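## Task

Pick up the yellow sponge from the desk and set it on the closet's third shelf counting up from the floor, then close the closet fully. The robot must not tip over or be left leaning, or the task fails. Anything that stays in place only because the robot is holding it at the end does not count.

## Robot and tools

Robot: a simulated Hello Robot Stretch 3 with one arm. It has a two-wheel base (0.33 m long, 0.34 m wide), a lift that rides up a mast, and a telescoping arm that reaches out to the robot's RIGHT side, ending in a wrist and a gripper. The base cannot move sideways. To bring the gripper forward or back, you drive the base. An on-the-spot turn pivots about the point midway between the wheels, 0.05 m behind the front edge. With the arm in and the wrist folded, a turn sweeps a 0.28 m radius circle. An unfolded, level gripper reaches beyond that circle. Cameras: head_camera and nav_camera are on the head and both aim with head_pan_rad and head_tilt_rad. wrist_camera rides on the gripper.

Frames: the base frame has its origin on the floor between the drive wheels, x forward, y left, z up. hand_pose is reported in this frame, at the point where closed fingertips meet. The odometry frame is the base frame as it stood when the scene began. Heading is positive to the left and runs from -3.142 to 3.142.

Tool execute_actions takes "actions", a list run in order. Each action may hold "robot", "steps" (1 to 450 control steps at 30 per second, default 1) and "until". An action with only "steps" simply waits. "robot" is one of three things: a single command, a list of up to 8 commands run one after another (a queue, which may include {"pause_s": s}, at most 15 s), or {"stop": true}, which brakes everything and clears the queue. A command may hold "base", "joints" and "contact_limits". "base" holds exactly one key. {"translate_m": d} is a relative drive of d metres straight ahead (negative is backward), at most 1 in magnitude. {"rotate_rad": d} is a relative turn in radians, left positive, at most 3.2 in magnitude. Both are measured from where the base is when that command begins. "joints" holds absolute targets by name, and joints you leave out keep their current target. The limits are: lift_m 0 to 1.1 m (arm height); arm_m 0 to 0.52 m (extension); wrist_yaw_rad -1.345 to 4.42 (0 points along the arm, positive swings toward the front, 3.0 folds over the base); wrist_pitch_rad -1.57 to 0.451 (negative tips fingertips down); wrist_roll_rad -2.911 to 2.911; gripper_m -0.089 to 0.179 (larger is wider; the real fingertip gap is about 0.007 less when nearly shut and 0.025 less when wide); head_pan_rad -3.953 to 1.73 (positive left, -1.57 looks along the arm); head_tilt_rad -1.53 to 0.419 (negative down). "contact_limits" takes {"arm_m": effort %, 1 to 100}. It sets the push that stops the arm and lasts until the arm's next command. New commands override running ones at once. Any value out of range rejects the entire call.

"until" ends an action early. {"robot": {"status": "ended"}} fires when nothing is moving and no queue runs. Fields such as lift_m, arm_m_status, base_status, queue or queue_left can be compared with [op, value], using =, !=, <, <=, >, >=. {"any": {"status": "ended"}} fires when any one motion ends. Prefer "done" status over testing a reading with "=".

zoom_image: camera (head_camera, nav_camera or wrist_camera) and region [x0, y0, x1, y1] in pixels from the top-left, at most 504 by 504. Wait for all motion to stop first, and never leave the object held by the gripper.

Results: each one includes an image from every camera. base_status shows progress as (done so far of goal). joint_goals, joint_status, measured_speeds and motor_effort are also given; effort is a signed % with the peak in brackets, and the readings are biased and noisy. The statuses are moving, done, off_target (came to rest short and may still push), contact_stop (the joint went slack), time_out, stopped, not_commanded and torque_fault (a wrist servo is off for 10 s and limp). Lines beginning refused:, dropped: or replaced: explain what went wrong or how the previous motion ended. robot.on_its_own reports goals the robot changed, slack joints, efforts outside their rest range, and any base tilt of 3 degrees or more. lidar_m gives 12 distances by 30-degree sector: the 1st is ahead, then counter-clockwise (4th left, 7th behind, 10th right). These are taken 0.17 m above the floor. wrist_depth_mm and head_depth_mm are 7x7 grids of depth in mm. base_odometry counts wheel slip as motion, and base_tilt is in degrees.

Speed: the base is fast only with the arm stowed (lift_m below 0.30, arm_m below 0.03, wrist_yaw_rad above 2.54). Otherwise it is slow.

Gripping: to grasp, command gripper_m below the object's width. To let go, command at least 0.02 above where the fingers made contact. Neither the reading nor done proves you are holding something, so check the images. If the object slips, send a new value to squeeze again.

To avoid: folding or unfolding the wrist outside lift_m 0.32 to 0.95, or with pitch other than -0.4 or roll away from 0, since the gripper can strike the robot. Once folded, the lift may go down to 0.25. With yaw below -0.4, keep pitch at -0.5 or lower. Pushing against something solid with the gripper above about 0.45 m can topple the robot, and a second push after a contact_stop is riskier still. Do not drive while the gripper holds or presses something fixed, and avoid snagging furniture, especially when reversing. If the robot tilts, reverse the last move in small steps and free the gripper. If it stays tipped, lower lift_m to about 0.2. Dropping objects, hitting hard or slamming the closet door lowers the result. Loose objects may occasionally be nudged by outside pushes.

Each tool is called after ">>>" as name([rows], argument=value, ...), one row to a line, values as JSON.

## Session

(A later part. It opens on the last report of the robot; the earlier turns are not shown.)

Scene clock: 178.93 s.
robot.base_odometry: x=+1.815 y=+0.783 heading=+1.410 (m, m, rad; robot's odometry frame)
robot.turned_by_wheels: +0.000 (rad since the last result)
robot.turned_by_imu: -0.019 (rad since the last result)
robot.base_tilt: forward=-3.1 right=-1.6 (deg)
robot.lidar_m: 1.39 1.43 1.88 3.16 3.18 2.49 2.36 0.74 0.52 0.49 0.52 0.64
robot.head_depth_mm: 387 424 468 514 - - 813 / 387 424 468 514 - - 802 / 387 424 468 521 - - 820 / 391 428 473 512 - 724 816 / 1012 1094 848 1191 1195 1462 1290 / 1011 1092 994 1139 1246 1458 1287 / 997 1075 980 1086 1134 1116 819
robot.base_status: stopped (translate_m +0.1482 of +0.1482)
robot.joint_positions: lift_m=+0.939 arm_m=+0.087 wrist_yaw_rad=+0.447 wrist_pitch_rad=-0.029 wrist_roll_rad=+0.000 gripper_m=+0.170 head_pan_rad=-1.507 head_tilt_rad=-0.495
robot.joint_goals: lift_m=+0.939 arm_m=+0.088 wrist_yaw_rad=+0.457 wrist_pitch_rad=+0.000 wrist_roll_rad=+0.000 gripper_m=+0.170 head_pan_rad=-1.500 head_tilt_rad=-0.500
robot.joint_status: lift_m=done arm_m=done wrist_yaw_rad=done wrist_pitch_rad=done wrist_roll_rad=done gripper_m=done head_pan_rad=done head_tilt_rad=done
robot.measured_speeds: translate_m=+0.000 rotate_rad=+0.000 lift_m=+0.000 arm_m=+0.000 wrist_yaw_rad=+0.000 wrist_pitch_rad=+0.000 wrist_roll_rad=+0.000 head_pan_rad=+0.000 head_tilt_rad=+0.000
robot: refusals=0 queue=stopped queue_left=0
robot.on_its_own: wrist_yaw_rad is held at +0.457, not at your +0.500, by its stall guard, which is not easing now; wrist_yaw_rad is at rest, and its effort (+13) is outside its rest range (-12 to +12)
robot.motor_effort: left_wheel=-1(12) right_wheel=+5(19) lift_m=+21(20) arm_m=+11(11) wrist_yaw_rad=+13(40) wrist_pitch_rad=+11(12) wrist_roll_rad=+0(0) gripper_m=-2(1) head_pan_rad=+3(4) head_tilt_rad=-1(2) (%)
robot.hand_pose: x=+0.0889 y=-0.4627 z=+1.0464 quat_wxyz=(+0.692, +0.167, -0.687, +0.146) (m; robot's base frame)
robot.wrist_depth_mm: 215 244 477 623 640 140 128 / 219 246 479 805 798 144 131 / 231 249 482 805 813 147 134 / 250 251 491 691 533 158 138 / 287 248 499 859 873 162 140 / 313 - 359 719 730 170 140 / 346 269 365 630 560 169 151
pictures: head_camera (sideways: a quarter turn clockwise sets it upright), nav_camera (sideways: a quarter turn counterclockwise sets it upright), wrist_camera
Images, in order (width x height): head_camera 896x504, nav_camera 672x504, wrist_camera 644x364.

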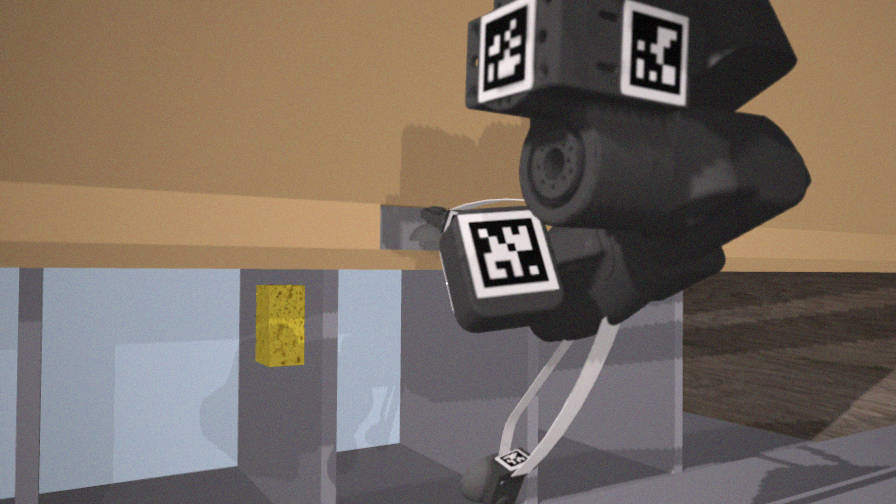

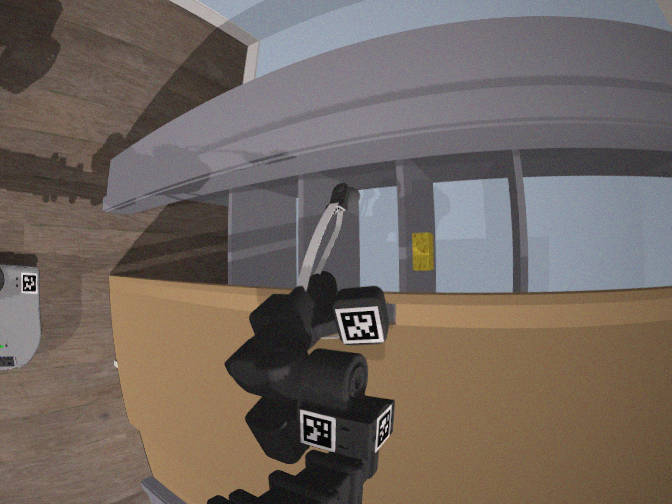

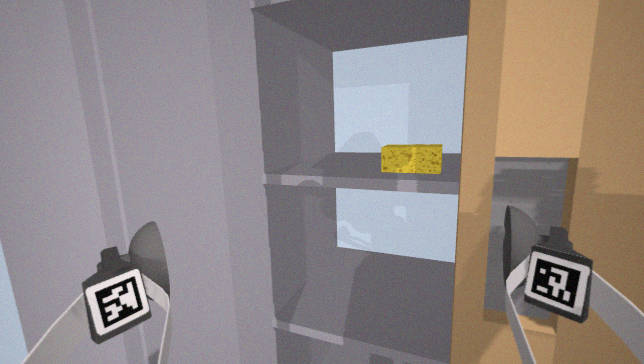

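>>> execute_actions([
  {"robot": {"base": {"rotate_rad": 0.07}, "joints": {"arm_m": 0.084}}, "steps": 60, "until": {"robot": {"status": "ended"}}},
])

Scene clock: 181.40 s.
robot.base_odometry: x=+1.815 y=+0.783 heading=+1.480 (m, m, rad; robot's odometry frame)
robot.turned_by_wheels: +0.070 (rad since the last result)
robot.turned_by_imu: +0.044 (rad since the last result)
robot.base_tilt: forward=-3.1 right=-1.6 (deg)
robot.lidar_m: 1.39 1.45 1.96 3.16 3.33 2.45 2.36 0.70 0.51 0.49 0.52 1.45
robot.head_depth_mm: 382 418 461 506 - - 802 / 384 419 463 508 - - 788 / 385 421 465 517 - - 813 / 396 433 481 829 - - 815 / 1013 1095 919 1179 1212 1468 1296 / 1024 1093 991 1134 1249 1420 1289 / 947 972 911 1008 853 750 793
robot.base_status: done (rotate_rad +0.0696 of +0.0700)
robot.joint_positions: lift_m=+0.939 arm_m=+0.084 wrist_yaw_rad=+0.439 wrist_pitch_rad=-0.028 wrist_roll_rad=+0.000 gripper_m=+0.170 head_pan_rad=-1.507 head_tilt_rad=-0.495
robot.joint_goals: lift_m=+0.939 arm_m=+0.084 wrist_yaw_rad=+0.457 wrist_pitch_rad=+0.000 wrist_roll_rad=+0.000 gripper_m=+0.170 head_pan_rad=-1.500 head_tilt_rad=-0.500
robot.joint_status: lift_m=done arm_m=done wrist_yaw_rad=done wrist_pitch_rad=done wrist_roll_rad=done gripper_m=done head_pan_rad=done head_tilt_rad=done
robot.measured_speeds: translate_m=+0.000 rotate_rad=+0.000 lift_m=+0.000 arm_m=+0.000 wrist_yaw_rad=+0.000 wrist_pitch_rad=+0.000 wrist_roll_rad=+0.000 head_pan_rad=+0.000 head_tilt_rad=+0.000
robot: refusals=0 queue=done queue_left=0
robot.on_its_own: wrist_yaw_rad is held at +0.457, not at your +0.500, by its stall guard, which is not easing now; wrist_yaw_rad is at rest, and its effort (+23) is outside its rest range (-12 to +12)
robot.motor_effort: left_wheel=-8(18) right_wheel=+9(17) lift_m=+20(20) arm_m=+6(11) wrist_yaw_rad=+23(48) wrist_pitch_rad=+11(12) wrist_roll_rad=+0(0) gripper_m=-3(4) head_pan_rad=+4(3) head_tilt_rad=-1(1) (%)
robot.hand_pose: x=+0.0872 y=-0.4598 z=+1.0466 quat_wxyz=(+0.693, +0.164, -0.687, +0.144) (m; robot's base frame)
robot.wrist_depth_mm: 228 228 444 607 639 142 129 / 265 230 317 716 804 145 132 / 284 236 322 736 824 150 135 / 304 243 325 630 532 160 138 / 322 253 330 761 885 163 141 / 356 - 333 697 735 171 141 / - 271 336 629 565 170 151
pictures: head_camera (sideways: a quarter turn clockwise sets it upright), nav_camera (sideways: a quarter turn counterclockwise sets it upright), wrist_camera
Images, in order (width x height): head_camera 896x504, nav_camera 672x504, wrist_camera 644x364.

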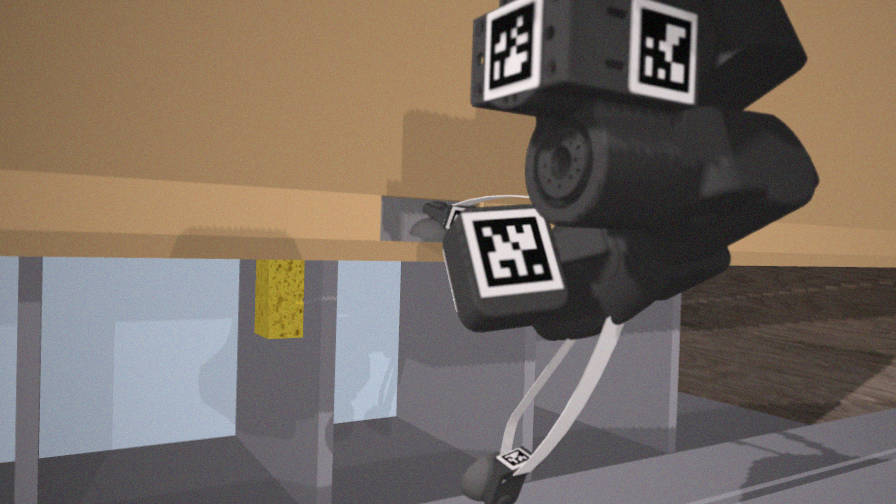

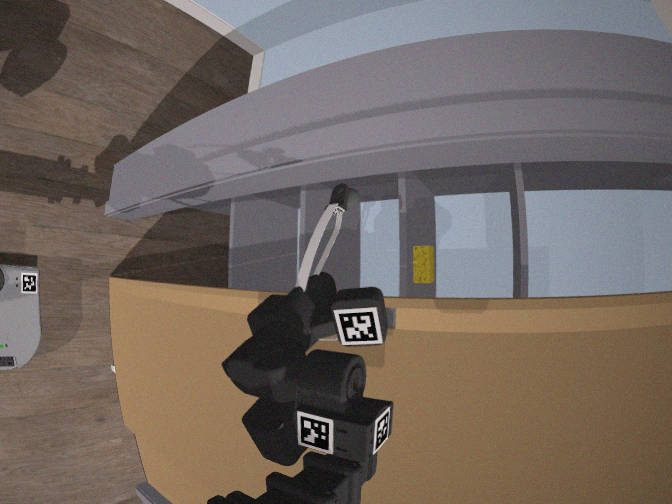

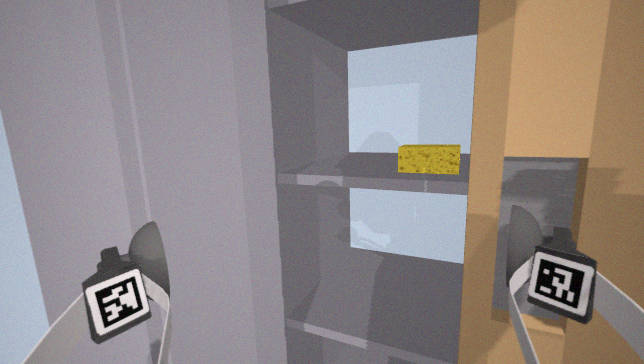

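>>> execute_actions([
  {"robot": [{"base": {"rotate_rad": 0.06}}, {"base": {"translate_m": 0.13}}], "steps": 150, "until": {"robot": {"status": "ended"}}},
])

Scene clock: 187.43 s.
robot.base_odometry: x=+1.819 y=+0.913 heading=+1.539 (m, m, rad; robot's odometry frame)
robot.turned_by_wheels: +0.060 (rad since the last result)
robot.turned_by_imu: +0.002 (rad since the last result)
robot.base_tilt: forward=-3.2 right=-1.6 (deg)
robot.lidar_m: 1.28 1.32 1.80 3.19 3.50 2.57 2.48 0.70 0.51 0.49 0.48 1.33
robot.head_depth_mm: 383 419 462 506 - - 800 / 384 420 463 508 - - 786 / 386 421 465 517 - - 814 / 1000 1080 807 1198 - 1425 838 / 1013 1095 999 1189 1234 1431 1266 / 863 508 520 535 572 647 754 / 369 397 438 480 566 658 775
robot.base_status: done (translate_m +0.1300 of +0.1300)
robot.joint_positions: lift_m=+0.939 arm_m=+0.084 wrist_yaw_rad=+0.395 wrist_pitch_rad=-0.027 wrist_roll_rad=+0.000 gripper_m=+0.170 head_pan_rad=-1.507 head_tilt_rad=-0.495
robot.joint_goals: lift_m=+0.939 arm_m=+0.084 wrist_yaw_rad=+0.411 wrist_pitch_rad=+0.000 wrist_roll_rad=+0.000 gripper_m=+0.170 head_pan_rad=-1.500 head_tilt_rad=-0.500
robot.joint_status: lift_m=done arm_m=done wrist_yaw_rad=done wrist_pitch_rad=done wrist_roll_rad=done gripper_m=done head_pan_rad=done head_tilt_rad=done
robot.measured_speeds: translate_m=+0.000 rotate_rad=+0.000 lift_m=+0.000 arm_m=+0.000 wrist_yaw_rad=+0.000 wrist_pitch_rad=+0.000 wrist_roll_rad=+0.000 head_pan_rad=+0.000 head_tilt_rad=+0.000
robot: refusals=0 queue=done queue_left=0
robot.on_its_own: wrist_yaw_rad is held at +0.411, not at your +0.500, by its stall guard, which is not easing now; wrist_yaw_rad is at rest, and its effort (+20) is outside its rest range (-12 to +12)
robot.motor_effort: left_wheel=-6(22) right_wheel=+8(21) lift_m=+20(21) arm_m=+6(6) wrist_yaw_rad=+20(45) wrist_pitch_rad=+11(11) wrist_roll_rad=+0(0) gripper_m=-2(3) head_pan_rad=+3(3) head_tilt_rad=-1(2) (%)
robot.hand_pose: x=+0.0770 y=-0.4644 z=+1.0468 quat_wxyz=(+0.696, +0.149, -0.691, +0.129) (m; robot's base frame)
robot.wrist_depth_mm: 234 201 169 270 631 141 129 / 246 209 175 271 798 145 132 / 259 218 181 277 822 149 136 / 919 228 186 283 563 159 139 / 972 241 193 288 880 163 141 / - - 201 295 737 170 142 / - 262 207 301 568 171 152
pictures: head_camera (sideways: a quarter turn clockwise sets it upright), nav_camera (sideways: a quarter turn counterclockwise sets it upright), wrist_camera
Images, in order (width x height): head_camera 896x504, nav_camera 672x504, wrist_camera 644x364.

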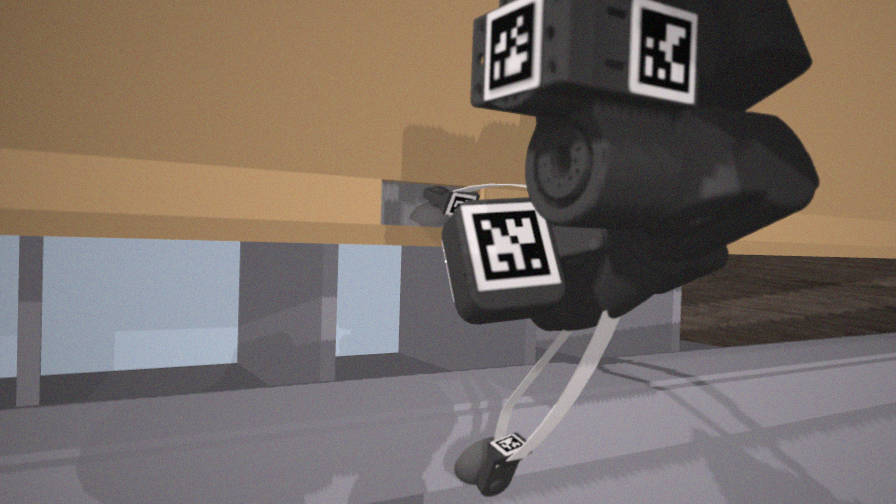

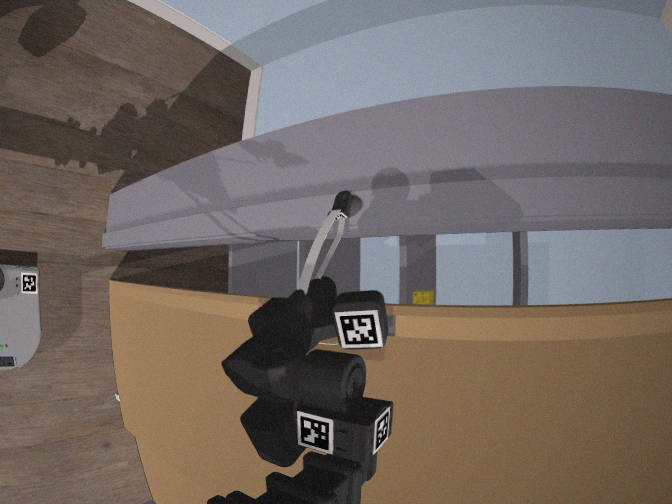

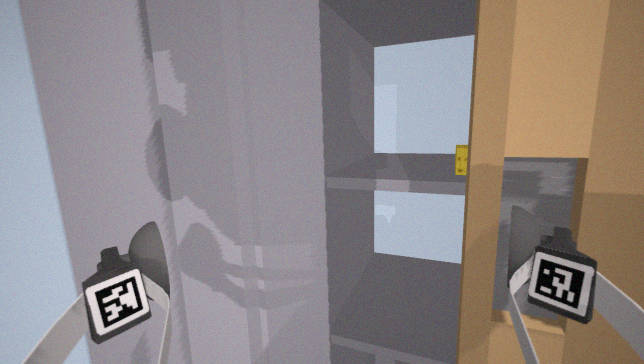

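>>> zoom_image(camera="head_camera", region=[200, 200, 500, 504])

Region (200, 200, 500, 504) of head_camera's 896x504 image, scaled by 1.658, with more detail than that image has; it fills the left 497 columns of this view, and the rest is white.

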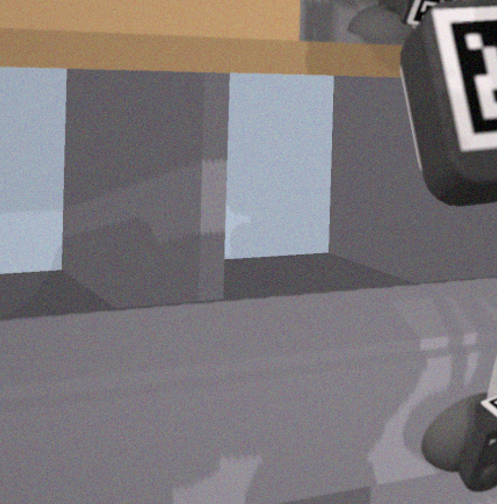

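>>> execute_actions([
  {"robot": [{"base": {"rotate_rad": 0.06}}, {"base": {"translate_m": 0.122}}], "steps": 150, "until": {"robot": {"status": "ended"}}},
])

>>> zoom_image(camera="head_camera", region=[200, 140, 500, 340])

Scene clock: 193.97 s.
robot.base_odometry: x=+1.816 y=+1.035 heading=+1.599 (m, m, rad; robot's odometry frame)
robot.turned_by_wheels: +0.060 (rad since the last result)
robot.turned_by_imu: -0.051 (rad since the last result)
robot.base_tilt: forward=-3.0 right=-1.6 (deg)
robot.lidar_m: 1.17 1.20 1.57 3.52 3.61 2.73 2.58 0.73 0.52 0.46 0.48 1.24
robot.head_depth_mm: 384 421 466 511 - - 822 / 385 421 464 510 - - 815 / 389 425 466 515 - - 815 / 1010 1093 928 1262 - 1466 1249 / 362 396 434 481 548 618 736 / 357 392 435 485 556 638 750 / 366 399 440 484 554 636 770
robot.base_status: done (translate_m +0.1220 of +0.1220)
robot.joint_positions: lift_m=+0.939 arm_m=+0.084 wrist_yaw_rad=+0.303 wrist_pitch_rad=-0.029 wrist_roll_rad=+0.000 gripper_m=+0.170 head_pan_rad=-1.507 head_tilt_rad=-0.495
robot.joint_goals: lift_m=+0.939 arm_m=+0.084 wrist_yaw_rad=+0.307 wrist_pitch_rad=+0.000 wrist_roll_rad=+0.000 gripper_m=+0.170 head_pan_rad=-1.500 head_tilt_rad=-0.500
robot.joint_status: lift_m=done arm_m=done wrist_yaw_rad=done wrist_pitch_rad=done wrist_roll_rad=done gripper_m=done head_pan_rad=done head_tilt_rad=done
robot.measured_speeds: translate_m=+0.000 rotate_rad=+0.000 lift_m=+0.000 arm_m=+0.000 wrist_yaw_rad=+0.000 wrist_pitch_rad=+0.000 wrist_roll_rad=+0.000 head_pan_rad=+0.000 head_tilt_rad=+0.000
robot: refusals=0 queue=done queue_left=0
robot.on_its_own: wrist_yaw_rad is held at +0.307, not at your +0.500, by its stall guard, which is not easing now
robot.motor_effort: left_wheel=+0(20) right_wheel=+1(20) lift_m=+20(20) arm_m=+7(8) wrist_yaw_rad=+6(69) wrist_pitch_rad=+11(12) wrist_roll_rad=+0(0) gripper_m=-2(3) head_pan_rad=+3(3) head_tilt_rad=-1(1) (%)
robot.hand_pose: x=+0.0547 y=-0.4723 z=+1.0464 quat_wxyz=(+0.701, +0.117, -0.697, +0.096) (m; robot's base frame)
robot.wrist_depth_mm: 176 165 138 133 637 139 131 / 185 170 142 137 787 143 135 / 193 177 148 141 820 147 138 / 202 185 154 147 539 160 142 / 213 191 160 152 867 162 146 / 953 - 183 158 730 166 148 / 956 209 190 164 556 169 157
pictures: head_camera (sideways: a quarter turn clockwise sets it upright), nav_camera (sideways: a quarter turn counterclockwise sets it upright), wrist_camera
Images, in order (width x height): head_camera 896x504, nav_camera 672x504, wrist_camera 644x364.

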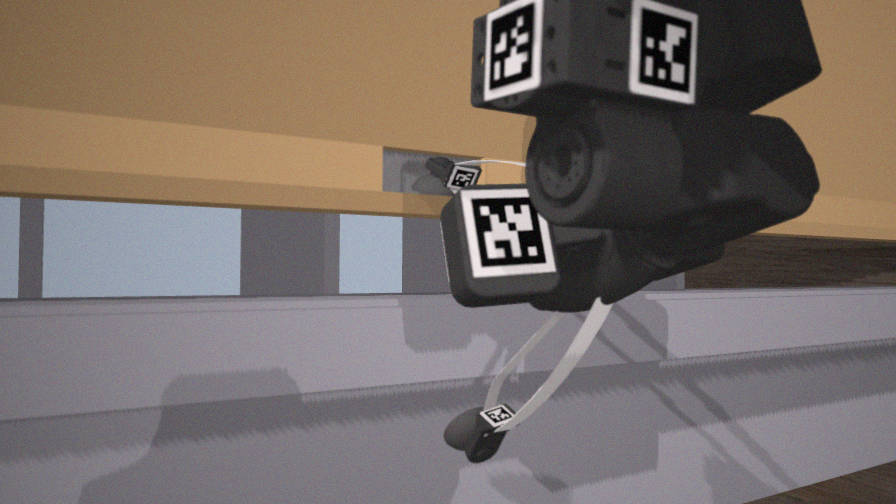

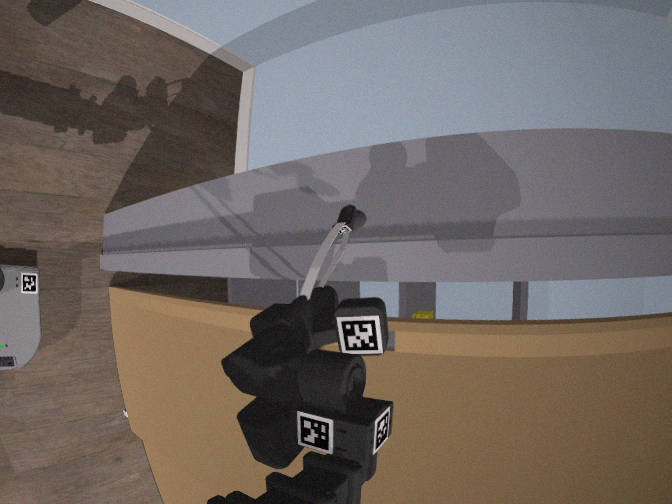

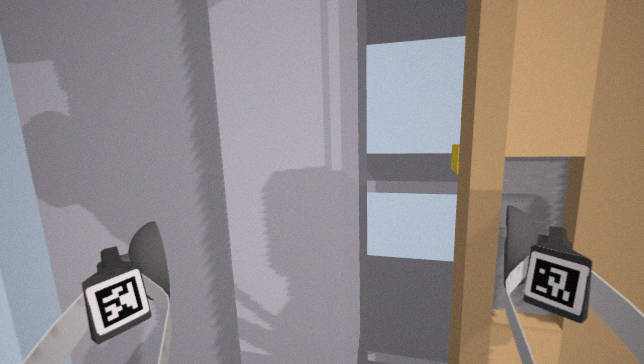

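Region (200, 140, 500, 340) of head_camera's 896x504 image, scaled by 1.680, with more detail than that image has.

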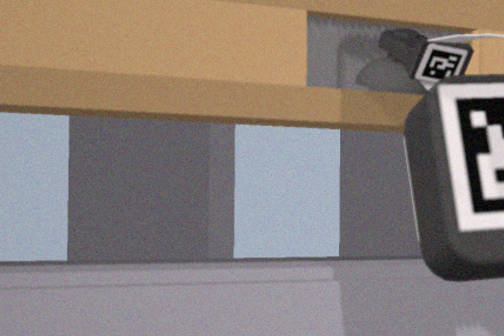

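>>> execute_actions([
  {"robot": {"base": {"rotate_rad": 0.09}}, "steps": 90, "until": {"robot": {"status": "ended"}}},
])

Scene clock: 197.80 s.
robot.base_odometry: x=+1.816 y=+1.035 heading=+1.689 (m, m, rad; robot's odometry frame)
robot.turned_by_wheels: +0.090 (rad since the last result)
robot.turned_by_imu: +0.033 (rad since the last result)
robot.base_tilt: forward=-3.1 right=-1.5 (deg)
robot.lidar_m: 1.18 1.21 1.63 3.53 3.21 2.68 2.57 0.71 0.51 0.46 0.48 1.23
robot.head_depth_mm: 382 418 461 505 - - 805 / 382 419 461 506 - - 809 / 393 431 469 526 - - 808 / 1008 1102 932 1256 - 1429 1234 / 359 392 431 480 548 623 740 / 361 399 443 488 561 644 759 / 370 404 446 497 563 647 824
robot.base_status: done (rotate_rad +0.0897 of +0.0900)
robot.joint_positions: lift_m=+0.939 arm_m=+0.083 wrist_yaw_rad=+0.284 wrist_pitch_rad=-0.030 wrist_roll_rad=+0.000 gripper_m=+0.170 head_pan_rad=-1.507 head_tilt_rad=-0.495
robot.joint_goals: lift_m=+0.939 arm_m=+0.084 wrist_yaw_rad=+0.307 wrist_pitch_rad=+0.000 wrist_roll_rad=+0.000 gripper_m=+0.170 head_pan_rad=-1.500 head_tilt_rad=-0.500
robot.joint_status: lift_m=done arm_m=done wrist_yaw_rad=done wrist_pitch_rad=done wrist_roll_rad=done gripper_m=done head_pan_rad=done head_tilt_rad=done
robot.measured_speeds: translate_m=+0.000 rotate_rad=+0.000 lift_m=+0.000 arm_m=+0.000 wrist_yaw_rad=+0.000 wrist_pitch_rad=+0.000 wrist_roll_rad=+0.000 head_pan_rad=+0.000 head_tilt_rad=+0.000
robot: refusals=0 queue=done queue_left=0
robot.on_its_own: wrist_yaw_rad is held at +0.307, not at your +0.500, by its stall guard, which is still easing
robot.motor_effort: left_wheel=-8(20) right_wheel=+9(13) lift_m=+20(20) arm_m=+10(10) wrist_yaw_rad=+30(49) wrist_pitch_rad=+12(12) wrist_roll_rad=+0(0) gripper_m=-3(2) head_pan_rad=+3(3) head_tilt_rad=-2(1) (%)
robot.hand_pose: x=+0.0500 y=-0.4735 z=+1.0462 quat_wxyz=(+0.702, +0.111, -0.698, +0.089) (m; robot's base frame)
robot.wrist_depth_mm: 180 167 139 133 640 138 130 / 189 173 144 138 792 143 134 / 197 180 150 142 810 146 138 / 207 187 155 148 539 158 142 / 946 195 177 152 864 162 145 / 948 - 184 159 729 167 146 / 961 213 193 163 557 168 156
pictures: head_camera (sideways: a quarter turn clockwise sets it upright), nav_camera (sideways: a quarter turn counterclockwise sets it upright), wrist_camera
Images, in order (width x height): head_camera 896x504, nav_camera 672x504, wrist_camera 644x364.

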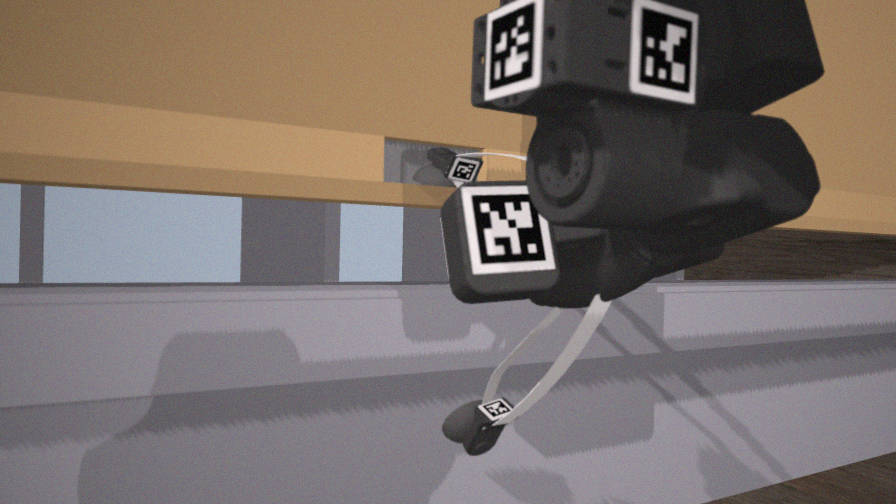

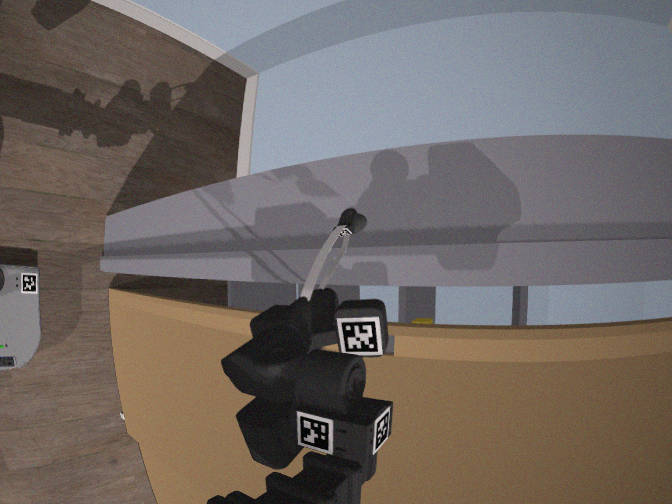

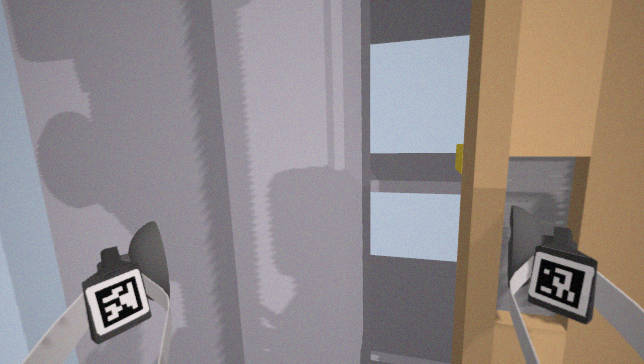

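>>> zoom_image(camera="nav_camera", region=[60, 220, 300, 504])

Region (60, 220, 300, 504) of nav_camera's 672x504 image, scaled by 1.775, with more detail than that image has; it fills the left 426 columns of this view, and the rest is white.

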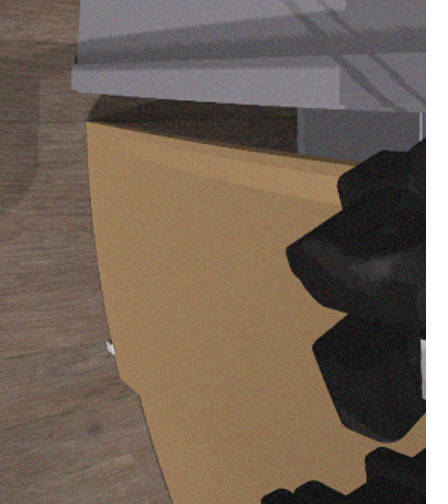

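>>> execute_actions([
  {"robot": {"joints": {"arm_m": 0.082}}, "steps": 8},
  {"robot": {"joints": {"wrist_yaw_rad": 0.48}}, "steps": 45, "until": {"robot": {"status": "ended"}}},
])

Scene clock: 202.80 s.
robot.base_odometry: x=+1.816 y=+1.035 heading=+1.689 (m, m, rad; robot's odometry frame)
robot.turned_by_wheels: +0.000 (rad since the last result)
robot.turned_by_imu: -0.051 (rad since the last result)
robot.base_tilt: forward=-3.1 right=-1.6 (deg)
robot.lidar_m: 1.19 1.21 1.57 3.53 3.59 2.72 2.57 0.75 0.52 0.46 0.47 1.26
robot.head_depth_mm: 387 424 469 515 - - 831 / 385 422 467 517 - - 806 / 385 420 465 519 - - 819 / 394 431 478 1141 - - 836 / 973 1075 801 507 526 649 765 / 353 386 426 475 541 628 746 / 359 396 438 481 559 631 741
robot.base_status: done (rotate_rad +0.0897 of +0.0900)
robot.joint_positions: lift_m=+0.939 arm_m=+0.081 wrist_yaw_rad=+0.455 wrist_pitch_rad=-0.029 wrist_roll_rad=+0.000 gripper_m=+0.170 head_pan_rad=-1.507 head_tilt_rad=-0.495
robot.joint_goals: lift_m=+0.939 arm_m=+0.082 wrist_yaw_rad=+0.480 wrist_pitch_rad=+0.000 wrist_roll_rad=+0.000 gripper_m=+0.170 head_pan_rad=-1.500 head_tilt_rad=-0.500
robot.joint_status: lift_m=done arm_m=done wrist_yaw_rad=off_target wrist_pitch_rad=done wrist_roll_rad=done gripper_m=done head_pan_rad=done head_tilt_rad=done
robot.measured_speeds: translate_m=+0.000 rotate_rad=+0.000 lift_m=+0.000 arm_m=+0.000 wrist_yaw_rad=+0.000 wrist_pitch_rad=+0.000 wrist_roll_rad=+0.000 head_pan_rad=+0.000 head_tilt_rad=+0.000
robot: refusals=0 queue=dropped queue_left=0
robot.on_its_own: wrist_yaw_rad is at rest, and its effort (+32) is outside its rest range (-12 to +12)
robot.motor_effort: left_wheel=-5(16) right_wheel=+9(25) lift_m=+20(20) arm_m=+9(10) wrist_yaw_rad=+32(83) wrist_pitch_rad=+11(13) wrist_roll_rad=+0(0) gripper_m=-3(4) head_pan_rad=+3(4) head_tilt_rad=-1(1) (%)
robot.hand_pose: x=+0.0908 y=-0.4559 z=+1.0464 quat_wxyz=(+0.692, +0.170, -0.686, +0.149) (m; robot's base frame)
robot.wrist_depth_mm: 931 198 174 143 531 142 130 / 931 207 180 148 768 146 133 / 949 216 188 153 795 150 137 / 964 226 195 159 477 161 143 / - 238 203 165 843 162 143 / - - 212 171 679 170 143 / 941 260 221 178 534 170 154
pictures: head_camera (sideways: a quarter turn clockwise sets it upright), nav_camera (sideways: a quarter turn counterclockwise sets it upright), wrist_camera
Images, in order (width x height): head_camera 896x504, nav_camera 672x504, wrist_camera 644x364.

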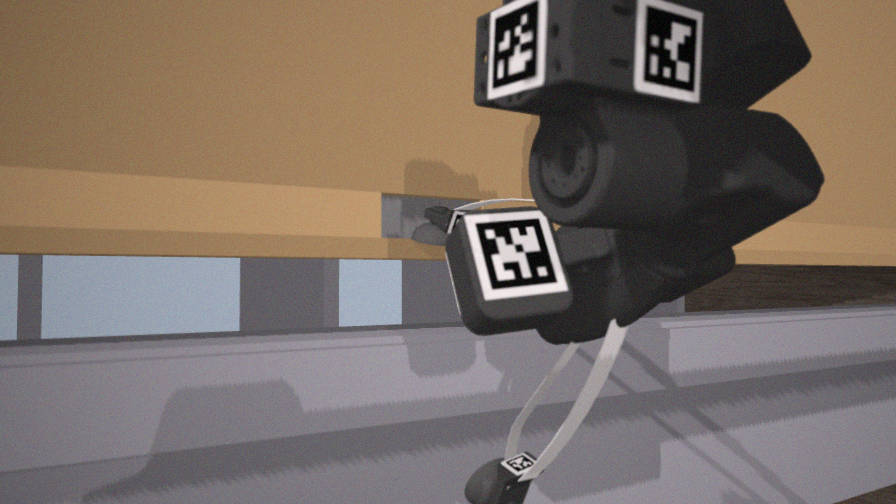

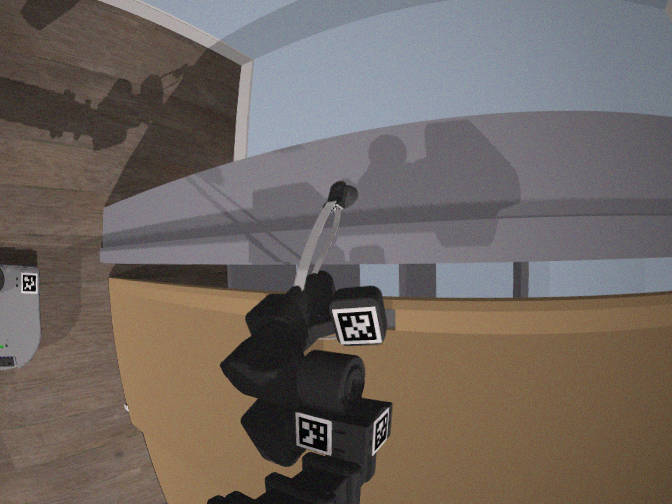

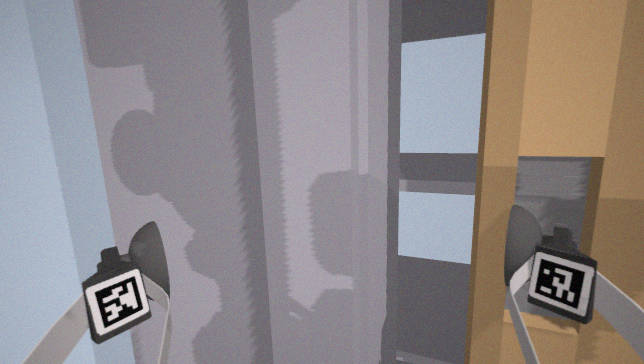

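>>> execute_actions([
  {"robot": {"joints": {"wrist_yaw_rad": 0.42, "arm_m": 0.02}}, "steps": 60, "until": {"robot": {"arm_m": ["<", 0.055]}}},
  {"robot": {"base": {"rotate_rad": 0.322}, "joints": {"lift_m": 0.2, "gripper_m": 0.0, "head_pan_rad": -1.6, "head_tilt_rad": -1.25}}, "steps": 90, "until": {"robot": {"base_status": ["!=", "moving"]}}},
  {"robot": {"base": {"translate_m": -0.717}, "joints": {"wrist_yaw_rad": 1.7}}, "steps": 300, "until": {"robot": {"base_status": ["!=", "moving"]}}},
  {"robot": {"base": {"rotate_rad": -0.225}}, "steps": 90, "until": {"robot": {"status": "ended"}}},
])

Scene clock: 224.30 s.
robot.base_odometry: x=+2.122 y=+0.386 heading=+1.786 (m, m, rad; robot's odometry frame)
robot.turned_by_wheels: +0.097 (rad since the last result)
robot.turned_by_imu: +0.101 (rad since the last result)
robot.base_tilt: forward=-3.1 right=-1.4 (deg)
robot.lidar_m: 1.87 1.97 2.74 3.30 2.58 1.93 1.87 0.49 0.36 0.32 0.32 0.45
robot.head_depth_mm: 385 495 691 1074 1273 1203 1150 / 386 496 690 1136 1265 - 1131 / 386 495 690 1132 1279 - - / 386 496 690 1137 - - 1120 / 387 496 670 1080 1243 1185 1126 / 363 458 592 975 1240 1179 1124 / 331 426 594 978 1240 1174 1120
robot.base_status: done (rotate_rad -0.2249 of -0.2250)
robot.joint_positions: lift_m=+0.200 arm_m=+0.020 wrist_yaw_rad=+1.697 wrist_pitch_rad=-0.024 wrist_roll_rad=+0.000 gripper_m=+0.000 head_pan_rad=-1.593 head_tilt_rad=-1.235
robot.joint_goals: lift_m=+0.200 arm_m=+0.020 wrist_yaw_rad=+1.700 wrist_pitch_rad=+0.000 wrist_roll_rad=+0.000 gripper_m=+0.000 head_pan_rad=-1.600 head_tilt_rad=-1.250
robot.joint_status: lift_m=done arm_m=done wrist_yaw_rad=done wrist_pitch_rad=done wrist_roll_rad=done gripper_m=done head_pan_rad=done head_tilt_rad=done
robot.measured_speeds: translate_m=+0.000 rotate_rad=+0.000 lift_m=+0.000 arm_m=+0.000 wrist_yaw_rad=+0.000 wrist_pitch_rad=+0.000 wrist_roll_rad=+0.000 head_pan_rad=+0.000 head_tilt_rad=+0.000
robot: refusals=0 queue=done queue_left=0
robot.motor_effort: left_wheel=+4(12) right_wheel=-3(10) lift_m=+21(20) arm_m=-6(9) wrist_yaw_rad=+4(36) wrist_pitch_rad=+10(11) wrist_roll_rad=+0(0) gripper_m=-2(85) head_pan_rad=-4(15) head_tilt_rad=-5(28) (%)
robot.hand_pose: x=+0.2322 y=-0.1331 z=+0.3086 quat_wxyz=(+0.474, +0.536, -0.460, +0.525) (m; robot's base frame)
robot.wrist_depth_mm: - - - - - 376 225 / - - - - - 376 226 / - - - - - 374 225 / - - - - - 378 226 / - - - - 833 377 226 / 741 727 707 - 657 380 226 / 557 549 537 532 527 378 226
pictures: head_camera (sideways: a quarter turn clockwise sets it upright), nav_camera (sideways: a quarter turn counterclockwise sets it upright), wrist_camera
Images, in order (width x height): head_camera 896x504, nav_camera 672x504, wrist_camera 644x364.

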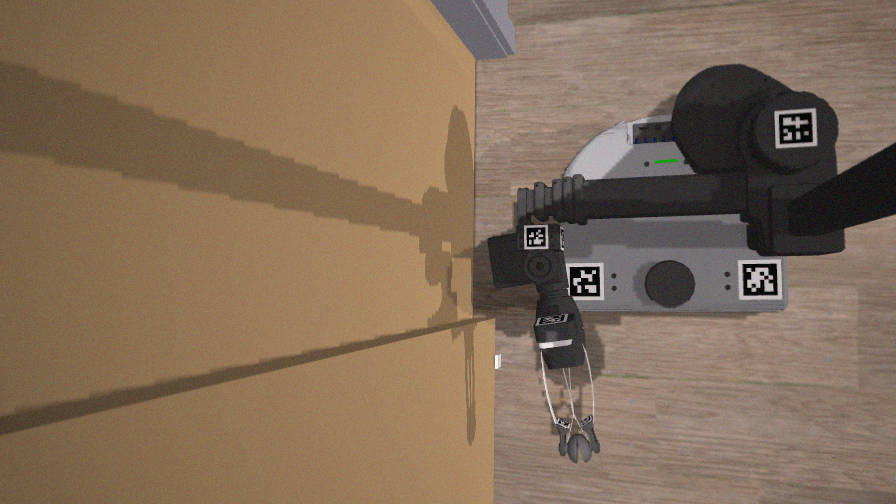

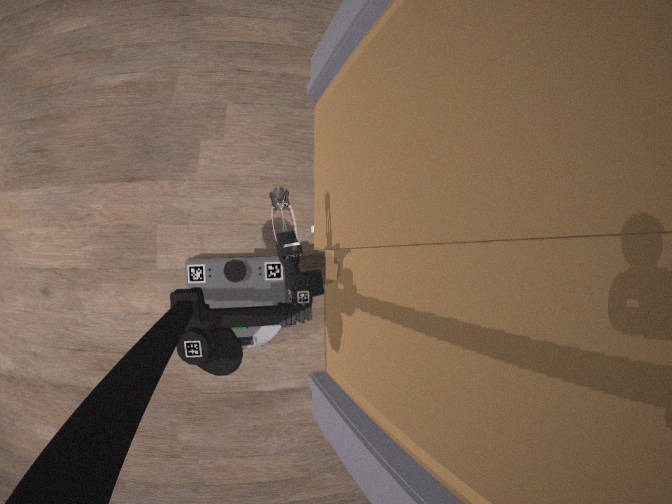

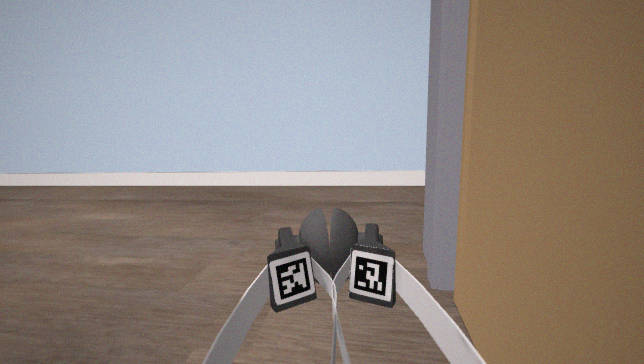

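>>> zoom_image(camera="wrist_camera", region=[400, 180, 520, 330])

>>> zoom_image(camera="nav_camera", region=[280, 0, 440, 140])

Region (400, 180, 520, 330) of wrist_camera's 644x364 image, scaled by 3.360; it fills the left 403 columns of this view, and the rest is white.

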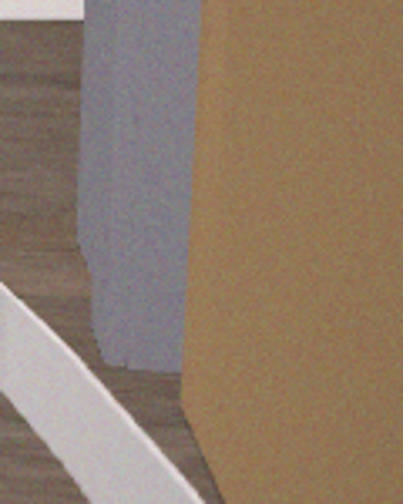

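Region (280, 0, 440, 140) of nav_camera's 672x504 image, scaled by 3.150, with more detail than that image has; it fills the top 441 rows of this view, and the rest is white.

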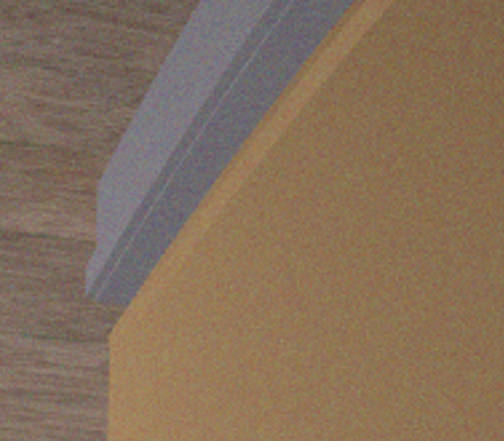

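>>> execute_actions([
  {"robot": {"base": {"translate_m": 0.04}, "joints": {"arm_m": 0.118}, "contact_limits": {"arm_m": 16}}, "steps": 90, "until": {"robot": {"status": "ended"}}},
])

>>> zoom_image(camera="head_camera", region=[380, 180, 580, 400])

Scene clock: 231.00 s.
robot.base_odometry: x=+2.113 y=+0.425 heading=+1.786 (m, m, rad; robot's odometry frame)
robot.turned_by_wheels: +0.000 (rad since the last result)
robot.turned_by_imu: +0.000 (rad since the last result)
robot.base_tilt: forward=-3.1 right=-1.5 (deg)
robot.lidar_m: 1.84 1.93 2.68 3.28 2.61 1.98 1.91 0.49 0.37 0.31 0.32 0.45
robot.head_depth_mm: 387 497 692 1137 1274 1203 1142 / 387 497 690 1139 1274 - 1136 / 387 497 692 1045 1282 - - / 386 497 692 962 1275 - 1118 / 364 460 632 895 1258 1186 1126 / 332 427 596 981 1239 1176 1123 / 333 427 595 978 1232 1169 1116
robot.base_status: done (translate_m +0.0400 of +0.0400)
robot.joint_positions: lift_m=+0.200 arm_m=+0.118 wrist_yaw_rad=+1.698 wrist_pitch_rad=-0.024 wrist_roll_rad=+0.000 gripper_m=+0.000 head_pan_rad=-1.593 head_tilt_rad=-1.235
robot.joint_goals: lift_m=+0.200 arm_m=+0.118 wrist_yaw_rad=+1.700 wrist_pitch_rad=+0.000 wrist_roll_rad=+0.000 gripper_m=+0.000 head_pan_rad=-1.600 head_tilt_rad=-1.250
robot.joint_status: lift_m=done arm_m=done wrist_yaw_rad=done wrist_pitch_rad=done wrist_roll_rad=done gripper_m=done head_pan_rad=done head_tilt_rad=done
robot.measured_speeds: translate_m=+0.000 rotate_rad=+0.000 lift_m=+0.000 arm_m=+0.000 wrist_yaw_rad=+0.000 wrist_pitch_rad=+0.000 wrist_roll_rad=+0.000 head_pan_rad=+0.000 head_tilt_rad=+0.000
robot: refusals=0 queue=done queue_left=0
robot.motor_effort: left_wheel=+4(12) right_wheel=-4(4) lift_m=+20(20) arm_m=+6(6) wrist_yaw_rad=+3(4) wrist_pitch_rad=+10(10) wrist_roll_rad=+0(0) gripper_m=-2(2) head_pan_rad=-4(4) head_tilt_rad=-5(4) (%)
robot.contact_limits: arm_m 16 (drawing in: default 33, maximum 54; extending or still: default 44, maximum 73)
robot.hand_pose: x=+0.2322 y=-0.2303 z=+0.3086 quat_wxyz=(+0.474, +0.536, -0.460, +0.525) (m; robot's base frame)
robot.wrist_depth_mm: - - - - 484 158 94 / - - - - 485 158 94 / - - - - 489 158 94 / - - - - 490 158 94 / - - - - 436 158 94 / 748 726 715 - 308 159 94 / 552 554 537 534 502 158 95
pictures: head_camera (sideways: a quarter turn clockwise sets it upright), nav_camera (sideways: a quarter turn counterclockwise sets it upright), wrist_camera
Images, in order (width x height): head_camera 896x504, nav_camera 672x504, wrist_camera 644x364.

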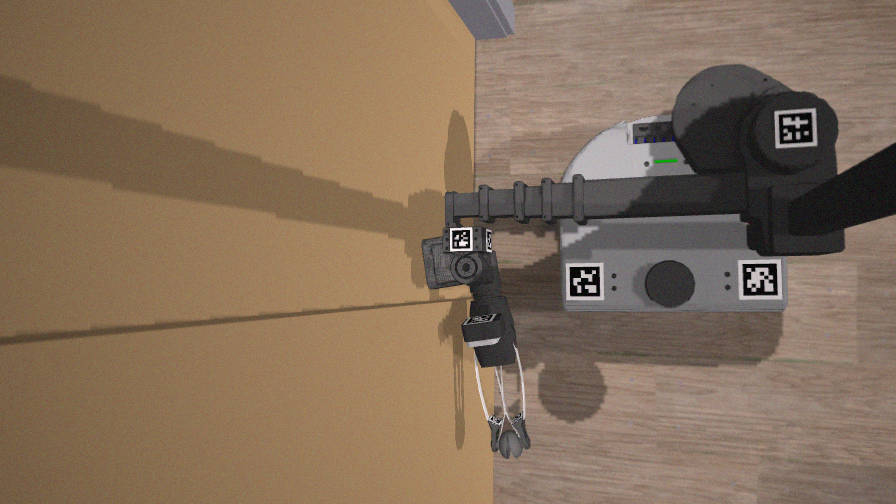

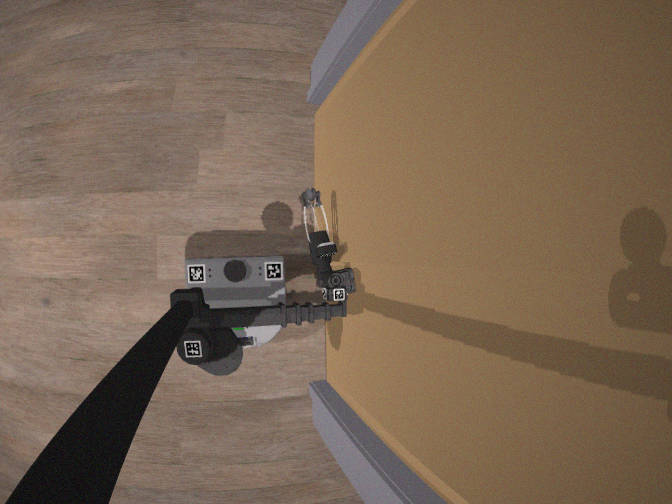

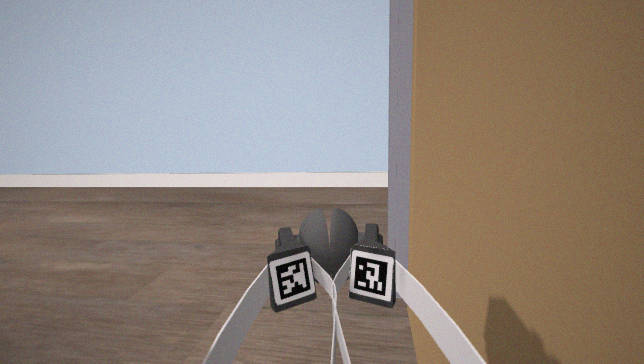

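Region (380, 180, 580, 400) of head_camera's 896x504 image, scaled by 2.291, with more detail than that image has; it fills the left 458 columns of this view, and the rest is white.

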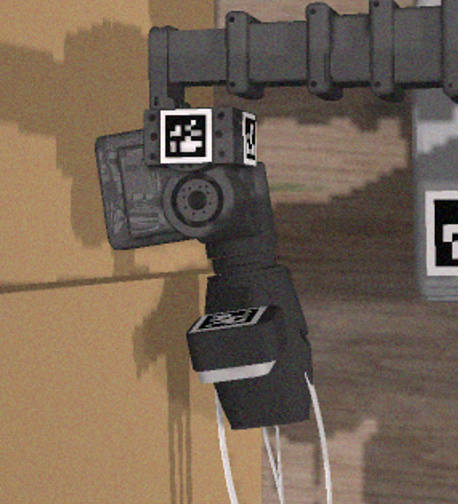

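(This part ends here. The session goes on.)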